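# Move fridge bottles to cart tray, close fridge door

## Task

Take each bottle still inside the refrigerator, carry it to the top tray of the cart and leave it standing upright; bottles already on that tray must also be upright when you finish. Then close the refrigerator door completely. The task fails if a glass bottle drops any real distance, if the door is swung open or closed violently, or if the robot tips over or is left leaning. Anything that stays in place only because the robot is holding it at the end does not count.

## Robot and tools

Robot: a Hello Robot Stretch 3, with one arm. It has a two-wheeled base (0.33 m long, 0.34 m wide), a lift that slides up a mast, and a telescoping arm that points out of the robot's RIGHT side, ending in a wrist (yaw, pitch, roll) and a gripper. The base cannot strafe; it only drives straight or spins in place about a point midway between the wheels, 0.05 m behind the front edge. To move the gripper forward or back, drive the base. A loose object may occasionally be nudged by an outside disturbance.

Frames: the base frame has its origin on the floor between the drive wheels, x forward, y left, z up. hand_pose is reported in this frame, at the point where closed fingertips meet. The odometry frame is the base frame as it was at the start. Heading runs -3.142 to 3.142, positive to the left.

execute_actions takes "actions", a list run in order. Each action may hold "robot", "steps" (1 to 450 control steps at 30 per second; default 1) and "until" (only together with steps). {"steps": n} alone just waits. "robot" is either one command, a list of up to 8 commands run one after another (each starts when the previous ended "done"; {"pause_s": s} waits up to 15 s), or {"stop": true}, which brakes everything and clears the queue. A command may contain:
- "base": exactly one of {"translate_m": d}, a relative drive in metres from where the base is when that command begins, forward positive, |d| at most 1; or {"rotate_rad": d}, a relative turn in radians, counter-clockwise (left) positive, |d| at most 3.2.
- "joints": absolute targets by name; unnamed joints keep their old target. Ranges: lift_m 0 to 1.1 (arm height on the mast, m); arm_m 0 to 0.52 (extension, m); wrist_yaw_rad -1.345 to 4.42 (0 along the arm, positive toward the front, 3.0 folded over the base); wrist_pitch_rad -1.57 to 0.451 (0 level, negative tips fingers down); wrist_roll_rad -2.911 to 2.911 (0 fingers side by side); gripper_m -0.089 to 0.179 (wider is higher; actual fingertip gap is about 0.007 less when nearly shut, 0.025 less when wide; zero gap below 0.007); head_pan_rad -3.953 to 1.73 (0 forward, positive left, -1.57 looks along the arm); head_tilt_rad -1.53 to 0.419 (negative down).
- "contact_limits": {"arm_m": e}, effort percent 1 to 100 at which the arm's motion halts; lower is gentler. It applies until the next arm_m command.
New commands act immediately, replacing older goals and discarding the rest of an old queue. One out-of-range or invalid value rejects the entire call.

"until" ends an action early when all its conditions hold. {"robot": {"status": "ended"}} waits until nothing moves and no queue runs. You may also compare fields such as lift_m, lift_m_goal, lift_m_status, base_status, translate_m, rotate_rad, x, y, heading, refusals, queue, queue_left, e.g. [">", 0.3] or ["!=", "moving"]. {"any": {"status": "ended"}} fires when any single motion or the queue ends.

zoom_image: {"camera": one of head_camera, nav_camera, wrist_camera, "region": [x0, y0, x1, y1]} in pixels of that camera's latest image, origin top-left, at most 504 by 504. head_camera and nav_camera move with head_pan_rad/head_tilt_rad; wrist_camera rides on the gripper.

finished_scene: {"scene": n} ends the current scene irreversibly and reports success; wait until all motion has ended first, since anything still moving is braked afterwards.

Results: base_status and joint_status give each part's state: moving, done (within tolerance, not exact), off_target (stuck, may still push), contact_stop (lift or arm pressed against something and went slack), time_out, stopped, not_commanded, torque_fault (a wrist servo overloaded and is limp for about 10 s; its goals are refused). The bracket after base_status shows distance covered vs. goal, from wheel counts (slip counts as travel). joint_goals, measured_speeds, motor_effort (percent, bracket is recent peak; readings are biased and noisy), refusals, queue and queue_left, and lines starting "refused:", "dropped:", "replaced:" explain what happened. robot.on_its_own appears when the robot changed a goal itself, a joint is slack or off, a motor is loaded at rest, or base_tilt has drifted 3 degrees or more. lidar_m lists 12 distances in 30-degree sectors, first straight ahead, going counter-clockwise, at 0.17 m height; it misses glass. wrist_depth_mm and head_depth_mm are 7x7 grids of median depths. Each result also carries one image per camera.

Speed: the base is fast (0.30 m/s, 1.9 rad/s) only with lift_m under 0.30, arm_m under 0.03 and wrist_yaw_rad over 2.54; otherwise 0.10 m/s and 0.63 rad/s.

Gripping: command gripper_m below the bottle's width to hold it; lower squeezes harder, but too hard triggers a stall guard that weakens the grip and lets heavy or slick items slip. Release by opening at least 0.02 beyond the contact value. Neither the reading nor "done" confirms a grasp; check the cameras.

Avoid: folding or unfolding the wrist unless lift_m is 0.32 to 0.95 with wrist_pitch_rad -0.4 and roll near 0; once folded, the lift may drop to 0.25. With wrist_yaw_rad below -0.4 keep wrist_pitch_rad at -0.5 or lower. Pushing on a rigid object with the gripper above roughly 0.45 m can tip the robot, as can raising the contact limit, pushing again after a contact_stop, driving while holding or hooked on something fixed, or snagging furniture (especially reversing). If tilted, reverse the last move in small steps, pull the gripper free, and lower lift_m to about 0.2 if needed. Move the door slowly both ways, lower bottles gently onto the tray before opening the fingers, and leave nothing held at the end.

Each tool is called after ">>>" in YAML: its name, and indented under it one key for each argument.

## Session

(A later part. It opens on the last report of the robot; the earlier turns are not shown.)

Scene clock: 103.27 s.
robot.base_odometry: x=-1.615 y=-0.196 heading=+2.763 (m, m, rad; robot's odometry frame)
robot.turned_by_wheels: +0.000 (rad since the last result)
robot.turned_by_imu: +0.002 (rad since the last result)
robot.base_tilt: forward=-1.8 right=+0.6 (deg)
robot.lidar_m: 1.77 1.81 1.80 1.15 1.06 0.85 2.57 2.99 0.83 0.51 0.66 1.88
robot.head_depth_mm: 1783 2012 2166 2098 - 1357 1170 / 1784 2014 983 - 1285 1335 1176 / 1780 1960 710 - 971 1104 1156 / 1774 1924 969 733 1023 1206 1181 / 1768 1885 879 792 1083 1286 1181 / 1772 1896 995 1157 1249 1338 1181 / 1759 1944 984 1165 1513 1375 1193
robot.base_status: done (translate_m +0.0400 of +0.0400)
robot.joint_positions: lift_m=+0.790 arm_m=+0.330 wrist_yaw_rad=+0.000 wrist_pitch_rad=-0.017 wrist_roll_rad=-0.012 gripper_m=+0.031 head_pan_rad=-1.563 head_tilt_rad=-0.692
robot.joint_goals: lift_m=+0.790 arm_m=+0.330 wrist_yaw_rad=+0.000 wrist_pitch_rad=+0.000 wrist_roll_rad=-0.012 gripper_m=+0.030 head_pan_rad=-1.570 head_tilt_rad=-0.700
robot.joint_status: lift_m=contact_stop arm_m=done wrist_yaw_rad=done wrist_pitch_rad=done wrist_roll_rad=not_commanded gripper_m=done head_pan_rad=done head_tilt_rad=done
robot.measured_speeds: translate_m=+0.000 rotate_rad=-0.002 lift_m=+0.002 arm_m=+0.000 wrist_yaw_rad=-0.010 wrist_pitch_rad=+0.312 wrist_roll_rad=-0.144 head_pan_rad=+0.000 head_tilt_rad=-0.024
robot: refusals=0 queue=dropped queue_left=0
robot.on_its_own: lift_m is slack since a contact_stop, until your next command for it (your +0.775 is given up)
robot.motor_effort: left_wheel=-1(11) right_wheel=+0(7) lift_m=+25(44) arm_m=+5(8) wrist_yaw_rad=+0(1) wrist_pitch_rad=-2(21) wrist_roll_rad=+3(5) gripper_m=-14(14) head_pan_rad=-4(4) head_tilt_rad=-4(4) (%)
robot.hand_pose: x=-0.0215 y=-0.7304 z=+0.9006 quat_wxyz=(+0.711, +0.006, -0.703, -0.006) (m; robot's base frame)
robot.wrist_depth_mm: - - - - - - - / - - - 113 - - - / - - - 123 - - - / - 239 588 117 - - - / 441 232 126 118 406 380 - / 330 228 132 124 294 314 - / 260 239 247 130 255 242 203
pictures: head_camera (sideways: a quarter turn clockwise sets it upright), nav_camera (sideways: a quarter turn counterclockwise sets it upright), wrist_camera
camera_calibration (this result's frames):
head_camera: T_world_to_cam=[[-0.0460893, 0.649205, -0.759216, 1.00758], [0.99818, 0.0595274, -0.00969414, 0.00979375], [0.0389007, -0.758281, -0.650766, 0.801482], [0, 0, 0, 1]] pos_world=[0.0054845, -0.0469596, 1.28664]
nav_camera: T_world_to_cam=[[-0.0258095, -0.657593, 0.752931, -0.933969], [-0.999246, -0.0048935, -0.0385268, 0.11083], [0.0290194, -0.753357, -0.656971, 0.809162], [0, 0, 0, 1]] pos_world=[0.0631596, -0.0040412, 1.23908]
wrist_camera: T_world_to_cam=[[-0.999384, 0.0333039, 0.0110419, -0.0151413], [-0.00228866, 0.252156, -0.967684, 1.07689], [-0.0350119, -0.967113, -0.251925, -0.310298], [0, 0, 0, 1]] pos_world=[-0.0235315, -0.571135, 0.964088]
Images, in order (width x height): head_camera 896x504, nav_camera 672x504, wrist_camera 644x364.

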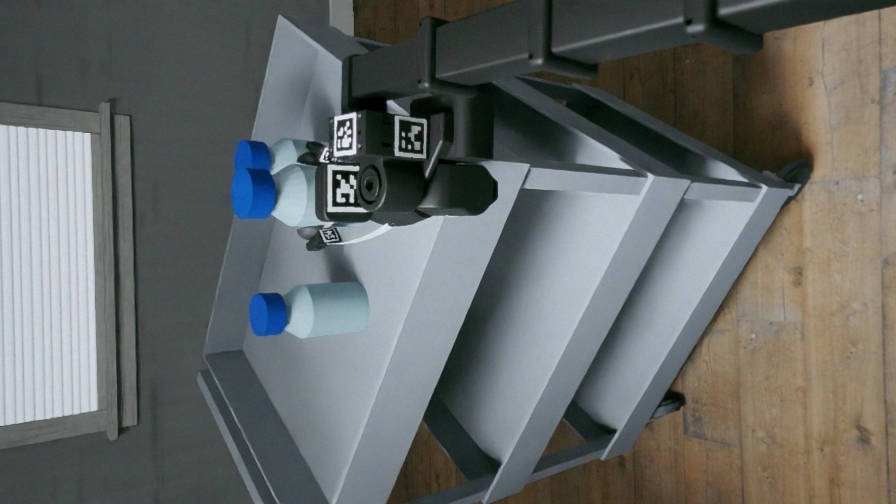

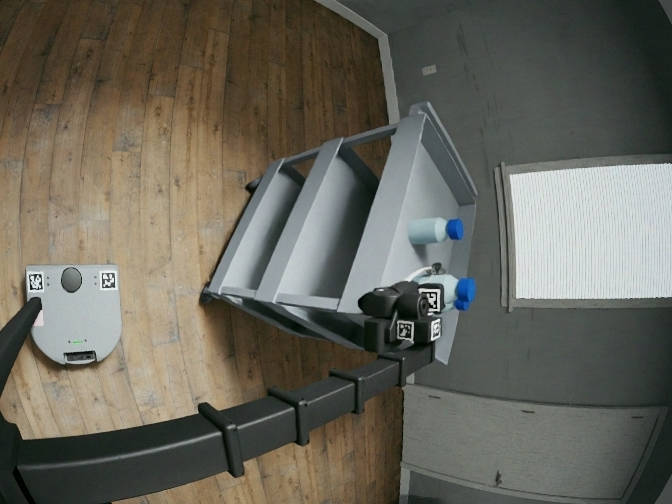

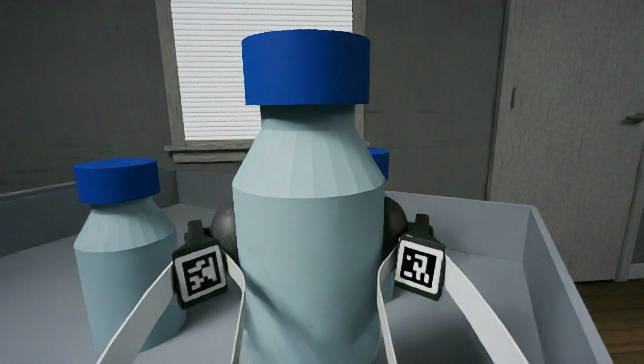

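>>> execute_actions:
  actions:
    - {"robot":[{"joints":{"lift_m":0.83,"wrist_pitch_rad":-0.25,"arm_m":0.35}},{"joints":{"lift_m":0.80}}],"steps":450,"until":{"robot":{"status":"ended"}}}
    - {"steps":15}

Scene clock: 110.27 s.
robot.base_odometry: x=-1.615 y=-0.196 heading=+2.764 (m, m, rad; robot's odometry frame)
robot.turned_by_wheels: +0.000 (rad since the last result)
robot.turned_by_imu: -0.001 (rad since the last result)
robot.base_tilt: forward=-1.8 right=+0.8 (deg)
robot.lidar_m: 1.76 1.81 1.80 1.15 1.06 0.85 2.57 3.00 0.83 0.51 0.66 1.87
robot.head_depth_mm: 1793 2006 2163 - 1563 1327 1174 / 1787 2001 968 1137 1263 1326 1174 / 1773 1966 730 664 966 1101 1158 / 1769 1927 981 733 1020 1206 1180 / 1763 1899 873 786 1056 1281 1182 / 1767 1878 988 1151 1246 1343 1181 / 1767 1946 975 1158 1505 1377 1182
robot.base_status: done (translate_m +0.0400 of +0.0400)
robot.joint_positions: lift_m=+0.829 arm_m=+0.350 wrist_yaw_rad=+0.000 wrist_pitch_rad=-0.302 wrist_roll_rad=-0.005 gripper_m=+0.031 head_pan_rad=-1.563 head_tilt_rad=-0.692
robot.joint_goals: lift_m=+0.830 arm_m=+0.350 wrist_yaw_rad=+0.000 wrist_pitch_rad=-0.250 wrist_roll_rad=-0.005 gripper_m=+0.030 head_pan_rad=-1.570 head_tilt_rad=-0.700
robot.joint_status: lift_m=done arm_m=done wrist_yaw_rad=done wrist_pitch_rad=off_target wrist_roll_rad=not_commanded gripper_m=done head_pan_rad=done head_tilt_rad=done
robot.measured_speeds: translate_m=+0.000 rotate_rad=+0.000 lift_m=+0.000 arm_m=+0.000 wrist_yaw_rad=+0.000 wrist_pitch_rad=+0.000 wrist_roll_rad=+0.000 head_pan_rad=+0.000 head_tilt_rad=+0.000
robot: refusals=0 queue=dropped queue_left=0
robot.motor_effort: left_wheel=+3(6) right_wheel=-1(7) lift_m=+45(46) arm_m=+5(8) wrist_yaw_rad=+0(0) wrist_pitch_rad=+19(24) wrist_roll_rad=-2(6) gripper_m=-14(14) head_pan_rad=-4(4) head_tilt_rad=-3(3) (%)
robot.hand_pose: x=-0.0216 y=-0.7321 z=+0.8689 quat_wxyz=(+0.701, +0.107, -0.697, -0.107) (m; robot's base frame)
robot.wrist_depth_mm: - - - - - - - / - 585 527 114 - - - / 201 233 499 123 386 366 - / 276 220 346 118 352 361 - / 281 230 126 119 291 288 - / 238 238 132 124 223 236 182 / 202 200 195 129 198 200 147
pictures: head_camera (sideways: a quarter turn clockwise sets it upright), nav_camera (sideways: a quarter turn counterclockwise sets it upright), wrist_camera
dropped: robot: command 0 of its queue: wrist_pitch_rad: off_target
camera_calibration (this result's frames):
head_camera: T_world_to_cam=[[-0.0460908, 0.649205, -0.759216, 1.00758], [0.998179, 0.0595297, -0.00969409, 0.00979369], [0.0389025, -0.75828, -0.650767, 0.801483], [0, 0, 0, 1]] pos_world=[0.00548461, -0.0469596, 1.28664]
nav_camera: T_world_to_cam=[[-0.025808, -0.657594, 0.75293, -0.933968], [-0.999246, -0.00489584, -0.0385268, 0.11083], [0.0290212, -0.753356, -0.656972, 0.809163], [0, 0, 0, 1]] pos_world=[0.0631597, -0.00404101, 1.23908]
wrist_camera: T_world_to_cam=[[-0.999422, 0.0311191, 0.0136669, -0.018686], [0.00426539, 0.513768, -0.857919, 1.14299], [-0.0337192, -0.857365, -0.513604, -0.0121473], [0, 0, 0, 1]] pos_world=[-0.0239601, -0.597065, 0.97461]
Images, in order (width x height): head_camera 896x504, nav_camera 672x504, wrist_camera 644x364.

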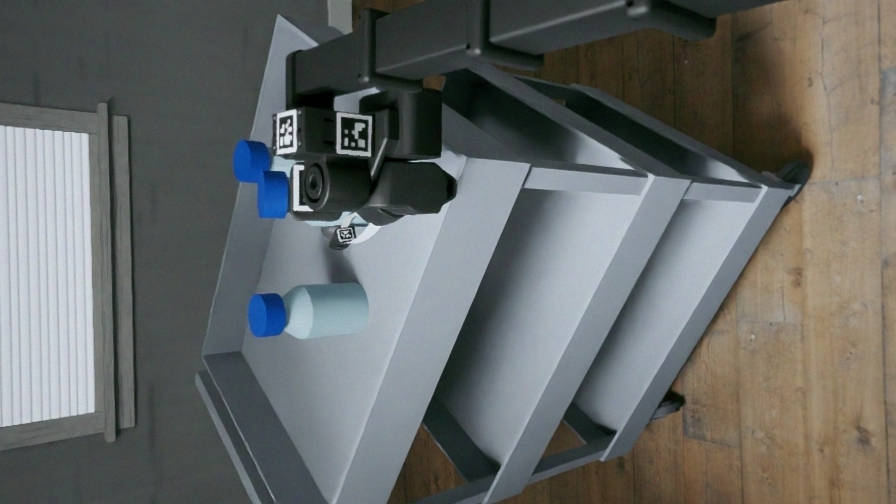

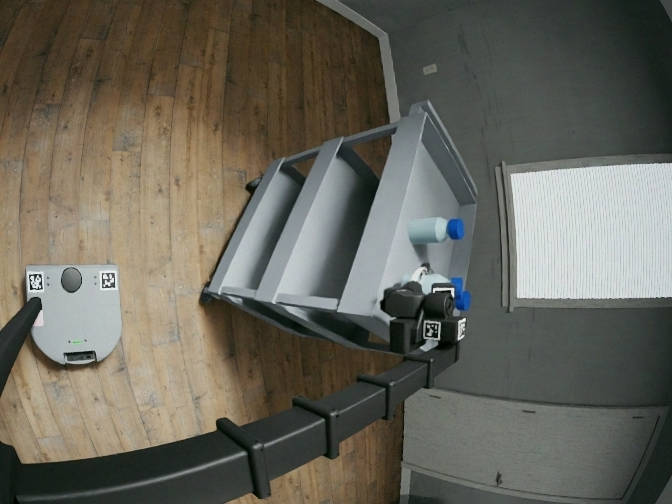

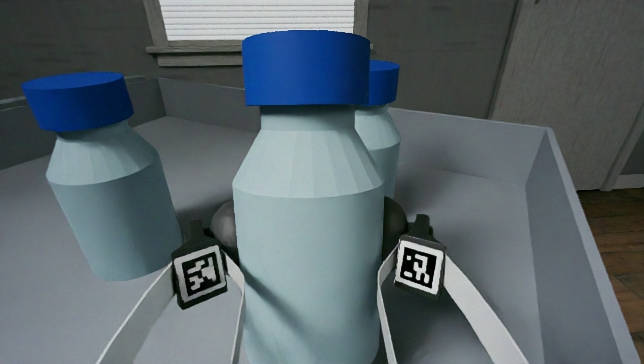

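>>> execute_actions:
  actions:
    - {"robot":{"joints":{"lift_m":0.805}},"steps":100,"until":{"robot":{"status":"ended"}}}
    - {"steps":10}
    - {"robot":{"joints":{"gripper_m":0.11}},"steps":100,"until":{"robot":{"status":"ended"}}}
    - {"steps":20}

Scene clock: 116.23 s.
robot.base_odometry: x=-1.615 y=-0.196 heading=+2.764 (m, m, rad; robot's odometry frame)
robot.turned_by_wheels: +0.000 (rad since the last result)
robot.turned_by_imu: +0.001 (rad since the last result)
robot.base_tilt: forward=-1.7 right=+0.9 (deg)
robot.lidar_m: 1.76 1.81 1.81 1.15 1.06 0.85 2.58 2.99 0.83 0.51 0.66 1.87
robot.head_depth_mm: 1786 2003 2154 - - 1342 1175 / 1774 2004 984 1137 1289 1327 1175 / 1772 1953 862 669 969 1101 1153 / 1774 1917 1003 732 1019 1204 1176 / 1774 1901 875 787 1053 1279 1182 / 1765 1894 993 1152 1243 1331 1186 / 1767 1956 977 1160 1509 1368 1184
robot.base_status: done (translate_m +0.0400 of +0.0400)
robot.joint_positions: lift_m=+0.809 arm_m=+0.350 wrist_yaw_rad=-0.001 wrist_pitch_rad=-0.264 wrist_roll_rad=-0.007 gripper_m=+0.110 head_pan_rad=-1.563 head_tilt_rad=-0.692
robot.joint_goals: lift_m=+0.809 arm_m=+0.350 wrist_yaw_rad=+0.000 wrist_pitch_rad=-0.250 wrist_roll_rad=-0.007 gripper_m=+0.110 head_pan_rad=-1.570 head_tilt_rad=-0.700
robot.joint_status: lift_m=contact_stop arm_m=done wrist_yaw_rad=done wrist_pitch_rad=off_target wrist_roll_rad=not_commanded gripper_m=done head_pan_rad=done head_tilt_rad=done
robot.measured_speeds: translate_m=+0.000 rotate_rad=+0.000 lift_m=+0.000 arm_m=+0.000 wrist_yaw_rad=+0.000 wrist_pitch_rad=+0.000 wrist_roll_rad=+0.000 head_pan_rad=+0.000 head_tilt_rad=+0.000
robot: refusals=0 queue=done queue_left=0
robot.on_its_own: lift_m is slack since a contact_stop, until your next command for it
robot.motor_effort: left_wheel=+2(4) right_wheel=+0(7) lift_m=+31(45) arm_m=+5(5) wrist_yaw_rad=+0(3) wrist_pitch_rad=+5(20) wrist_roll_rad=-1(5) gripper_m=+0(82) head_pan_rad=-3(4) head_tilt_rad=-3(4) (%)
robot.hand_pose: x=-0.0216 y=-0.7357 z=+0.8574 quat_wxyz=(+0.704, +0.094, -0.698, -0.093) (m; robot's base frame)
robot.wrist_depth_mm: - - - - - - - / 203 580 - 462 - - - / 197 232 94 84 380 366 - / 202 217 86 77 351 351 - / 258 222 99 85 270 279 215 / 227 228 101 93 112 227 159 / 189 189 103 93 183 188 139
pictures: head_camera (sideways: a quarter turn clockwise sets it upright), nav_camera (sideways: a quarter turn counterclockwise sets it upright), wrist_camera
camera_calibration (this result's frames):
head_camera: T_world_to_cam=[[-0.0460909, 0.649225, -0.759198, 1.00756], [0.998179, 0.0595299, -0.00969273, 0.00979191], [0.0389022, -0.758263, -0.650787, 0.801508], [0, 0, 0, 1]] pos_world=[0.00548461, -0.0469592, 1.28664]
nav_camera: T_world_to_cam=[[-0.0258079, -0.657614, 0.752913, -0.933946], [-0.999246, -0.00489472, -0.0385267, 0.11083], [0.029021, -0.753339, -0.656991, 0.809189], [0, 0, 0, 1]] pos_world=[0.0631596, -0.00403937, 1.23908]
wrist_camera: T_world_to_cam=[[-0.999411, 0.0313206, 0.0140217, -0.0186035], [0.00278723, 0.481346, -0.876527, 1.12697], [-0.0342026, -0.875971, -0.481149, -0.0626745], [0, 0, 0, 1]] pos_world=[-0.0238774, -0.596781, 0.957925]
Images, in order (width x height): head_camera 896x504, nav_camera 672x504, wrist_camera 644x364.

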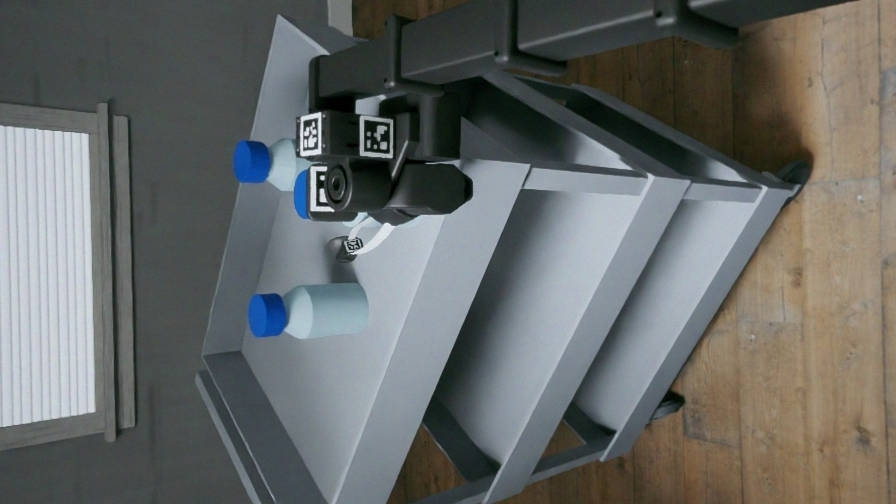

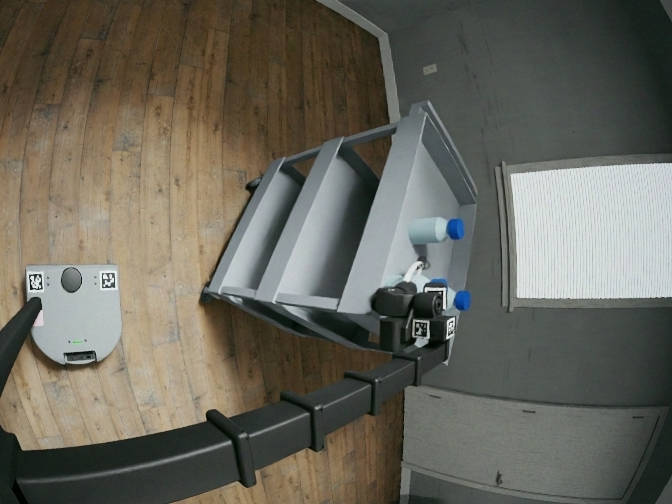

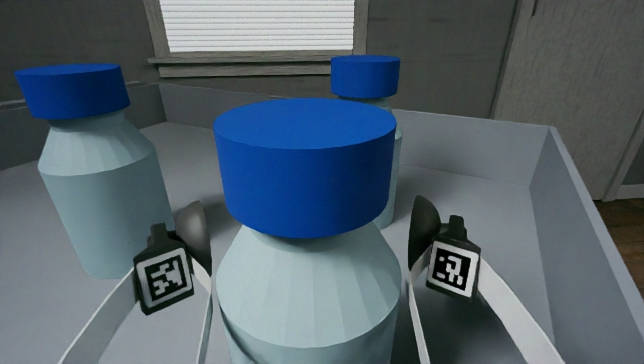

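>>> execute_actions:
  actions:
    - {"robot":[{"joints":{"lift_m":0.95}},{"joints":{"arm_m":0.0,"wrist_pitch_rad":-0.4,"gripper_m":0.0}},{"joints":{"wrist_yaw_rad":3.0,"lift_m":0.6},"base":{"rotate_rad":2.91}},{"joints":{"lift_m":0.26},"base":{"translate_m":1.0}},{"base":{"rotate_rad":0.19},"joints":{"lift_m":0.34,"head_pan_rad":-2.0}},{"joints":{"wrist_yaw_rad":0}}],"steps":450,"until":{"robot":{"status":"ended"}}}
    - {"steps":450,"until":{"robot":{"status":"ended"}}}

Scene clock: 149.07 s.
robot.base_odometry: x=-0.796 y=-0.769 heading=-0.420 (m, m, rad; robot's odometry frame)
robot.turned_by_wheels: +3.100 (rad since the last result)
robot.turned_by_imu: +3.071 (rad since the last result)
robot.base_tilt: forward=-1.8 right=+0.8 (deg)
robot.lidar_m: 2.03 1.72 2.47 2.31 1.22 1.17 2.73 0.32 0.28 0.56 1.44 1.85
robot.head_depth_mm: - - - 318 407 1328 1174 / - 289 304 336 389 477 740 / 289 311 347 393 445 569 711 / 359 408 465 529 646 824 1113 / 425 496 595 747 996 1310 1206 / 551 678 907 1470 1619 1364 1186 / 919 1242 1464 1665 1619 1378 1188
robot.base_status: done (rotate_rad +0.1898 of +0.1900)
robot.joint_positions: lift_m=+0.340 arm_m=+0.002 wrist_yaw_rad=+0.002 wrist_pitch_rad=-0.415 wrist_roll_rad=-0.007 gripper_m=+0.000 head_pan_rad=-1.993 head_tilt_rad=-0.692
robot.joint_goals: lift_m=+0.340 arm_m=+0.000 wrist_yaw_rad=+0.000 wrist_pitch_rad=-0.400 wrist_roll_rad=-0.007 gripper_m=+0.000 head_pan_rad=-2.000 head_tilt_rad=-0.700
robot.joint_status: lift_m=done arm_m=done wrist_yaw_rad=done wrist_pitch_rad=done wrist_roll_rad=not_commanded gripper_m=done head_pan_rad=done head_tilt_rad=done
robot.measured_speeds: translate_m=+0.000 rotate_rad=+0.000 lift_m=+0.000 arm_m=+0.000 wrist_yaw_rad=+0.000 wrist_pitch_rad=+0.000 wrist_roll_rad=+0.000 head_pan_rad=+0.000 head_tilt_rad=+0.000
robot: refusals=0 queue=done queue_left=0
robot.motor_effort: left_wheel=-5(17) right_wheel=+6(16) lift_m=+42(44) arm_m=-5(10) wrist_yaw_rad=-2(1) wrist_pitch_rad=+5(6) wrist_roll_rad=-1(1) gripper_m=-2(81) head_pan_rad=-5(42) head_tilt_rad=-3(4) (%)
robot.hand_pose: x=-0.0211 y=-0.3715 z=+0.3528 quat_wxyz=(+0.695, +0.147, -0.689, -0.145) (m; robot's base frame)
robot.wrist_depth_mm: 967 - - - 349 209 149 / - - - - 358 213 151 / - - - - 368 216 153 / 832 825 821 806 380 220 155 / 665 652 676 - 392 224 157 / 562 561 561 552 365 230 158 / 490 484 490 497 458 233 161
pictures: head_camera (sideways: a quarter turn clockwise sets it upright), nav_camera (sideways: a quarter turn counterclockwise sets it upright), wrist_camera
camera_calibration (this result's frames):
head_camera: T_world_to_cam=[[0.228462, 0.609456, -0.759189, 1.00587], [0.9323, -0.361556, -0.00969197, 0.0101928], [-0.280397, -0.705578, -0.650798, 0.80347], [0, 0, 0, 1]] pos_world=[-0.0140149, -0.0424371, 1.28664]
nav_camera: T_world_to_cam=[[-0.297323, -0.587142, 0.752903, -0.932277], [-0.910517, 0.411673, -0.0385267, 0.110289], [-0.28733, -0.696986, -0.657002, 0.811133], [0, 0, 0, 1]] pos_world=[0.0562948, -0.0274334, 1.23908]
wrist_camera: T_world_to_cam=[[-0.99947, 0.0264395, 0.0189918, -0.0259973], [0.000986244, 0.607726, -0.794146, 0.527276], [-0.0325387, -0.793706, -0.60743, 0.0886613], [0, 0, 0, 1]] pos_world=[-0.0236186, -0.249381, 0.473083]
Images, in order (width x height): head_camera 896x504, nav_camera 672x504, wrist_camera 644x364.

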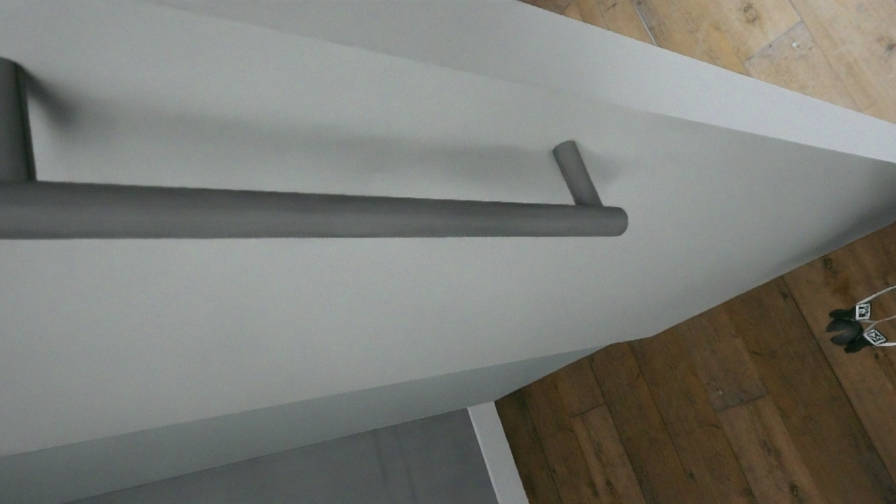

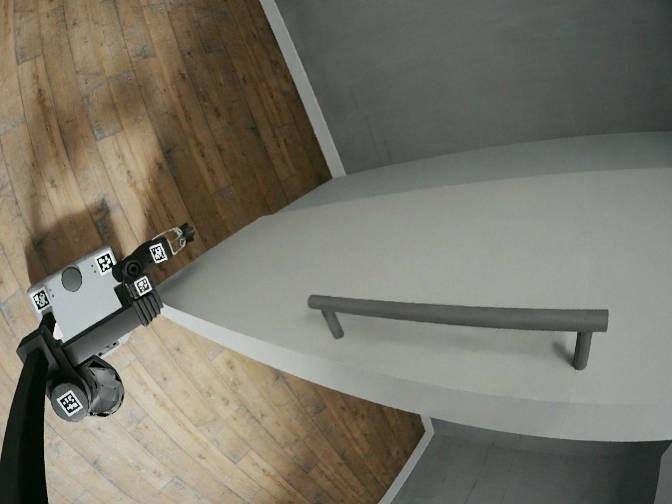

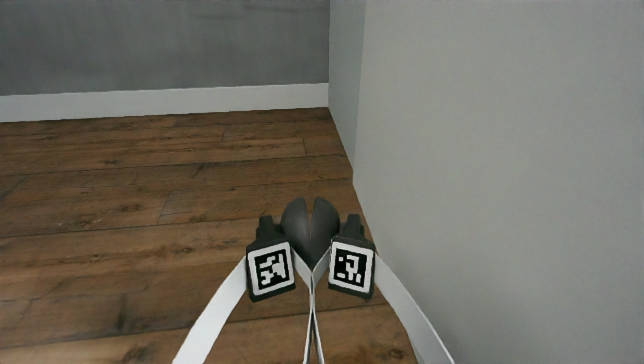

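>>> execute_actions:
  actions:
    - {"robot":[{"joints":{"arm_m":0.15,"wrist_pitch_rad":-0.1,"lift_m":0.3,"head_pan_rad":-1.57}},{"base":{"translate_m":-0.6}},{"joints":{"arm_m":0.3}},{"joints":{"arm_m":0.4}}],"steps":450,"until":{"robot":{"status":"ended"}}}

Scene clock: 167.87 s.
robot.base_odometry: x=-1.343 y=-0.524 heading=-0.420 (m, m, rad; robot's odometry frame)
robot.turned_by_wheels: +0.000 (rad since the last result)
robot.turned_by_imu: +0.001 (rad since the last result)
robot.base_tilt: forward=-1.8 right=+0.9 (deg)
robot.lidar_m: 2.62 2.26 2.41 0.94 0.87 2.27 2.13 2.16 1.58 0.85 0.86 1.92
robot.head_depth_mm: 1296 1450 1660 1865 1596 1353 1175 / 711 798 989 1825 1617 1361 1180 / 717 805 921 1073 1264 1305 1177 / 713 803 914 1070 1279 1367 1179 / 710 796 910 1057 1266 1370 1184 / 705 790 901 1051 1259 1373 1189 / 702 787 892 1038 1510 1372 1183
robot.base_status: done (translate_m -0.6000 of -0.6000)
robot.joint_positions: lift_m=+0.300 arm_m=+0.400 wrist_yaw_rad=+0.000 wrist_pitch_rad=-0.123 wrist_roll_rad=-0.007 gripper_m=+0.000 head_pan_rad=-1.576 head_tilt_rad=-0.693
robot.joint_goals: lift_m=+0.300 arm_m=+0.400 wrist_yaw_rad=+0.000 wrist_pitch_rad=-0.100 wrist_roll_rad=-0.007 gripper_m=+0.000 head_pan_rad=-1.570 head_tilt_rad=-0.700
robot.joint_status: lift_m=done arm_m=done wrist_yaw_rad=done wrist_pitch_rad=done wrist_roll_rad=not_commanded gripper_m=done head_pan_rad=done head_tilt_rad=done
robot.measured_speeds: translate_m=+0.000 rotate_rad=+0.000 lift_m=+0.000 arm_m=+0.000 wrist_yaw_rad=+0.000 wrist_pitch_rad=+0.000 wrist_roll_rad=+0.000 head_pan_rad=+0.000 head_tilt_rad=+0.000
robot: refusals=0 queue=done queue_left=0
robot.motor_effort: left_wheel=-4(16) right_wheel=+5(45) lift_m=+21(41) arm_m=+5(3) wrist_yaw_rad=-1(21) wrist_pitch_rad=+8(8) wrist_roll_rad=-1(1) gripper_m=-1(3) head_pan_rad=+5(43) head_tilt_rad=-4(3) (%)
robot.hand_pose: x=-0.0213 y=-0.7959 z=+0.3837 quat_wxyz=(+0.709, +0.044, -0.703, -0.044) (m; robot's base frame)
robot.wrist_depth_mm: 177 181 189 194 202 210 870 / 185 191 196 204 212 223 934 / 193 199 207 214 224 238 966 / 203 209 219 227 238 989 - / 215 221 228 - 251 911 962 / 226 235 242 261 270 704 741 / 240 247 263 275 290 590 597
pictures: head_camera (sideways: a quarter turn clockwise sets it upright), nav_camera (sideways: a quarter turn counterclockwise sets it upright), wrist_camera
camera_calibration (this result's frames):
head_camera: T_world_to_cam=[[-0.0375164, 0.650149, -0.75888, 1.00709], [0.998878, 0.0463556, -0.00966719, 0.00975439], [0.0288932, -0.758391, -0.651159, 0.802054], [0, 0, 0, 1]] pos_world=[0.00486494, -0.0469395, 1.28662]
nav_camera: T_world_to_cam=[[-0.0344869, -0.657585, 0.75259, -0.933472], [-0.999223, 0.00831254, -0.0385254, 0.110828], [0.0190778, -0.753334, -0.657361, 0.809731], [0, 0, 0, 1]] pos_world=[0.0631015, -0.00476125, 1.23908]
wrist_camera: T_world_to_cam=[[-0.999446, 0.0317762, 0.00989524, -0.00784122], [0.00197345, 0.353382, -0.935477, 0.661505], [-0.0332227, -0.934939, -0.353249, -0.439362], [0, 0, 0, 1]] pos_world=[-0.0237391, -0.644292, 0.463697]
Images, in order (width x height): head_camera 896x504, nav_camera 672x504, wrist_camera 644x364.

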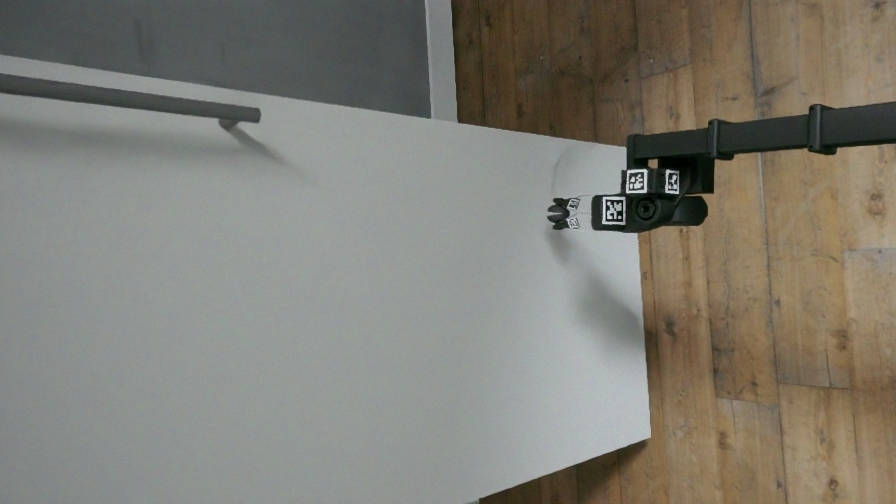

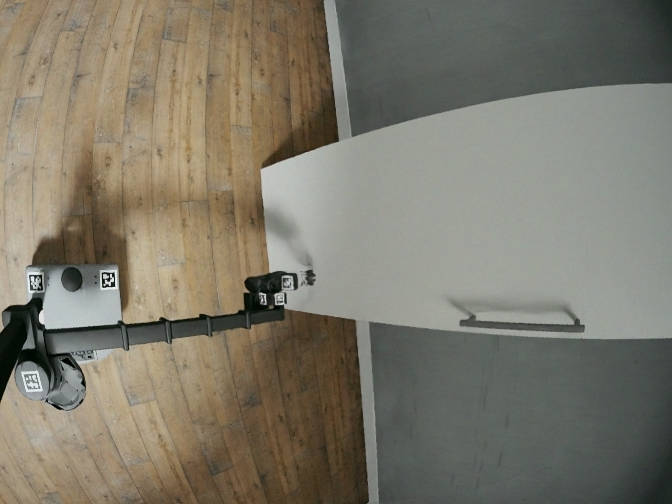

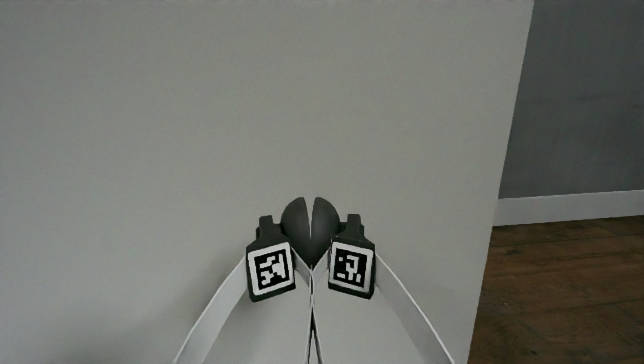

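Looks closed; a gentle confirming push.

>>> execute_actions:
  actions:
    - {"robot":{"joints":{"arm_m":0.48},"contact_limits":{"arm_m":25}},"steps":100,"until":{"robot":{"status":"ended"}}}
    - {"robot":{"joints":{"arm_m":0.4}},"steps":100,"until":{"robot":{"status":"ended"}}}

>>> finished_scene:
  scene: 1

Scene clock: 173.67 s.
robot.base_odometry: x=-1.343 y=-0.524 heading=-0.420 (m, m, rad; robot's odometry frame)
robot.turned_by_wheels: +0.000 (rad since the last result)
robot.turned_by_imu: +0.000 (rad since the last result)
robot.base_tilt: forward=-1.8 right=+0.8 (deg)
robot.lidar_m: 2.62 2.26 2.42 0.94 0.87 2.27 2.12 2.16 1.58 0.85 0.86 1.92
robot.head_depth_mm: 1295 1458 1664 1867 1595 1359 1169 / 711 797 988 1811 1611 1363 1197 / 720 809 921 1079 1268 1303 1176 / 715 801 919 1071 1278 1354 1173 / 708 796 909 1059 1272 1370 1179 / 706 790 904 1050 1257 1369 1184 / 702 786 896 1041 1508 1371 1187
robot.base_status: done (translate_m -0.6000 of -0.6000)
robot.joint_positions: lift_m=+0.300 arm_m=+0.400 wrist_yaw_rad=+0.001 wrist_pitch_rad=-0.124 wrist_roll_rad=-0.007 gripper_m=+0.000 head_pan_rad=-1.576 head_tilt_rad=-0.693
robot.joint_goals: lift_m=+0.300 arm_m=+0.400 wrist_yaw_rad=+0.000 wrist_pitch_rad=-0.100 wrist_roll_rad=-0.007 gripper_m=+0.000 head_pan_rad=-1.570 head_tilt_rad=-0.700
robot.joint_status: lift_m=done arm_m=done wrist_yaw_rad=done wrist_pitch_rad=done wrist_roll_rad=not_commanded gripper_m=done head_pan_rad=done head_tilt_rad=done
robot.measured_speeds: translate_m=+0.000 rotate_rad=+0.000 lift_m=+0.000 arm_m=+0.000 wrist_yaw_rad=+0.000 wrist_pitch_rad=+0.000 wrist_roll_rad=+0.000 head_pan_rad=+0.000 head_tilt_rad=+0.000
robot: refusals=0 queue=done queue_left=0
robot.motor_effort: left_wheel=-3(8) right_wheel=+3(16) lift_m=+22(21) arm_m=-5(22) wrist_yaw_rad=-2(6) wrist_pitch_rad=+9(15) wrist_roll_rad=-1(1) gripper_m=-2(3) head_pan_rad=+5(5) head_tilt_rad=-3(3) (%)
robot.hand_pose: x=-0.0212 y=-0.7966 z=+0.3834 quat_wxyz=(+0.709, +0.045, -0.703, -0.044) (m; robot's base frame)
robot.wrist_depth_mm: 177 180 187 194 202 209 882 / 183 189 197 204 210 223 908 / 193 199 206 215 223 237 - / 202 209 218 226 237 987 - / 213 221 229 - 253 918 965 / 225 234 243 256 272 679 727 / 239 247 261 275 290 595 577
pictures: head_camera (sideways: a quarter turn clockwise sets it upright), nav_camera (sideways: a quarter turn counterclockwise sets it upright), wrist_camera
replaced: robot.arm_m: its motion had ended contact_stop
camera_calibration (this result's frames):
head_camera: T_world_to_cam=[[-0.0375146, 0.65043, -0.758639, 1.00677], [0.998878, 0.0463588, -0.00964792, 0.0097293], [0.0288943, -0.75815, -0.65144, 0.802419], [0, 0, 0, 1]] pos_world=[0.00486496, -0.0469338, 1.2866]
nav_camera: T_world_to_cam=[[-0.0344887, -0.657864, 0.752347, -0.933155], [-0.999223, 0.00832716, -0.0385245, 0.110827], [0.0190789, -0.753091, -0.65764, 0.810093], [0, 0, 0, 1]] pos_world=[0.0631017, -0.00473802, 1.23908]
wrist_camera: T_world_to_cam=[[-0.99947, 0.0309901, 0.00992291, -0.00825849], [0.00169776, 0.354193, -0.935171, 0.662076], [-0.0324956, -0.934659, -0.354058, -0.439548], [0, 0, 0, 1]] pos_world=[-0.0236615, -0.645074, 0.46361]
Images, in order (width x height): head_camera 896x504, nav_camera 672x504, wrist_camera 644x364.

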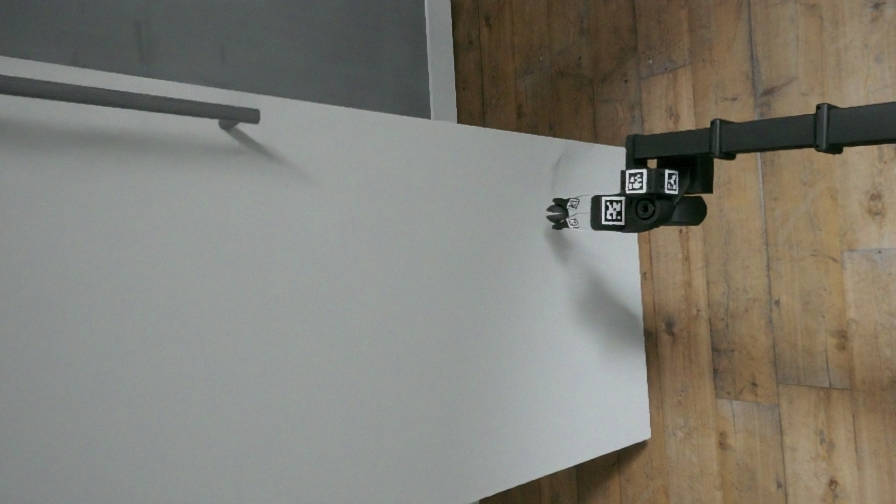

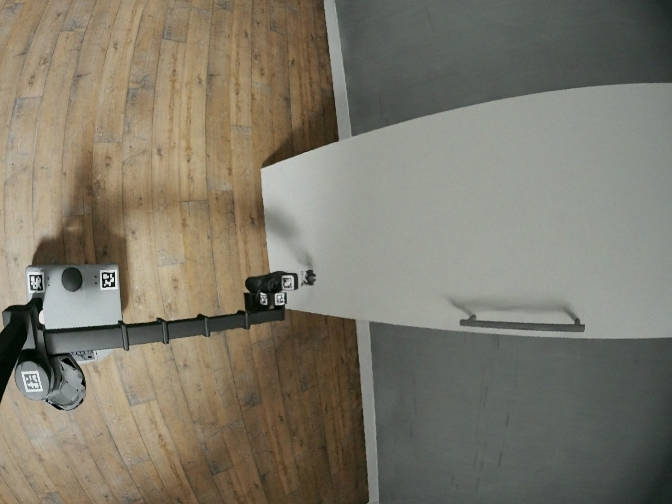

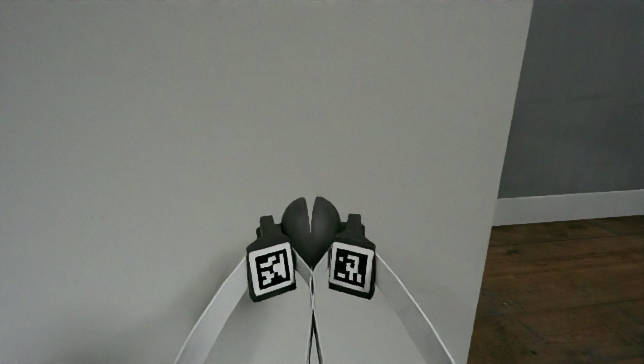

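The scene is finished: the task was done.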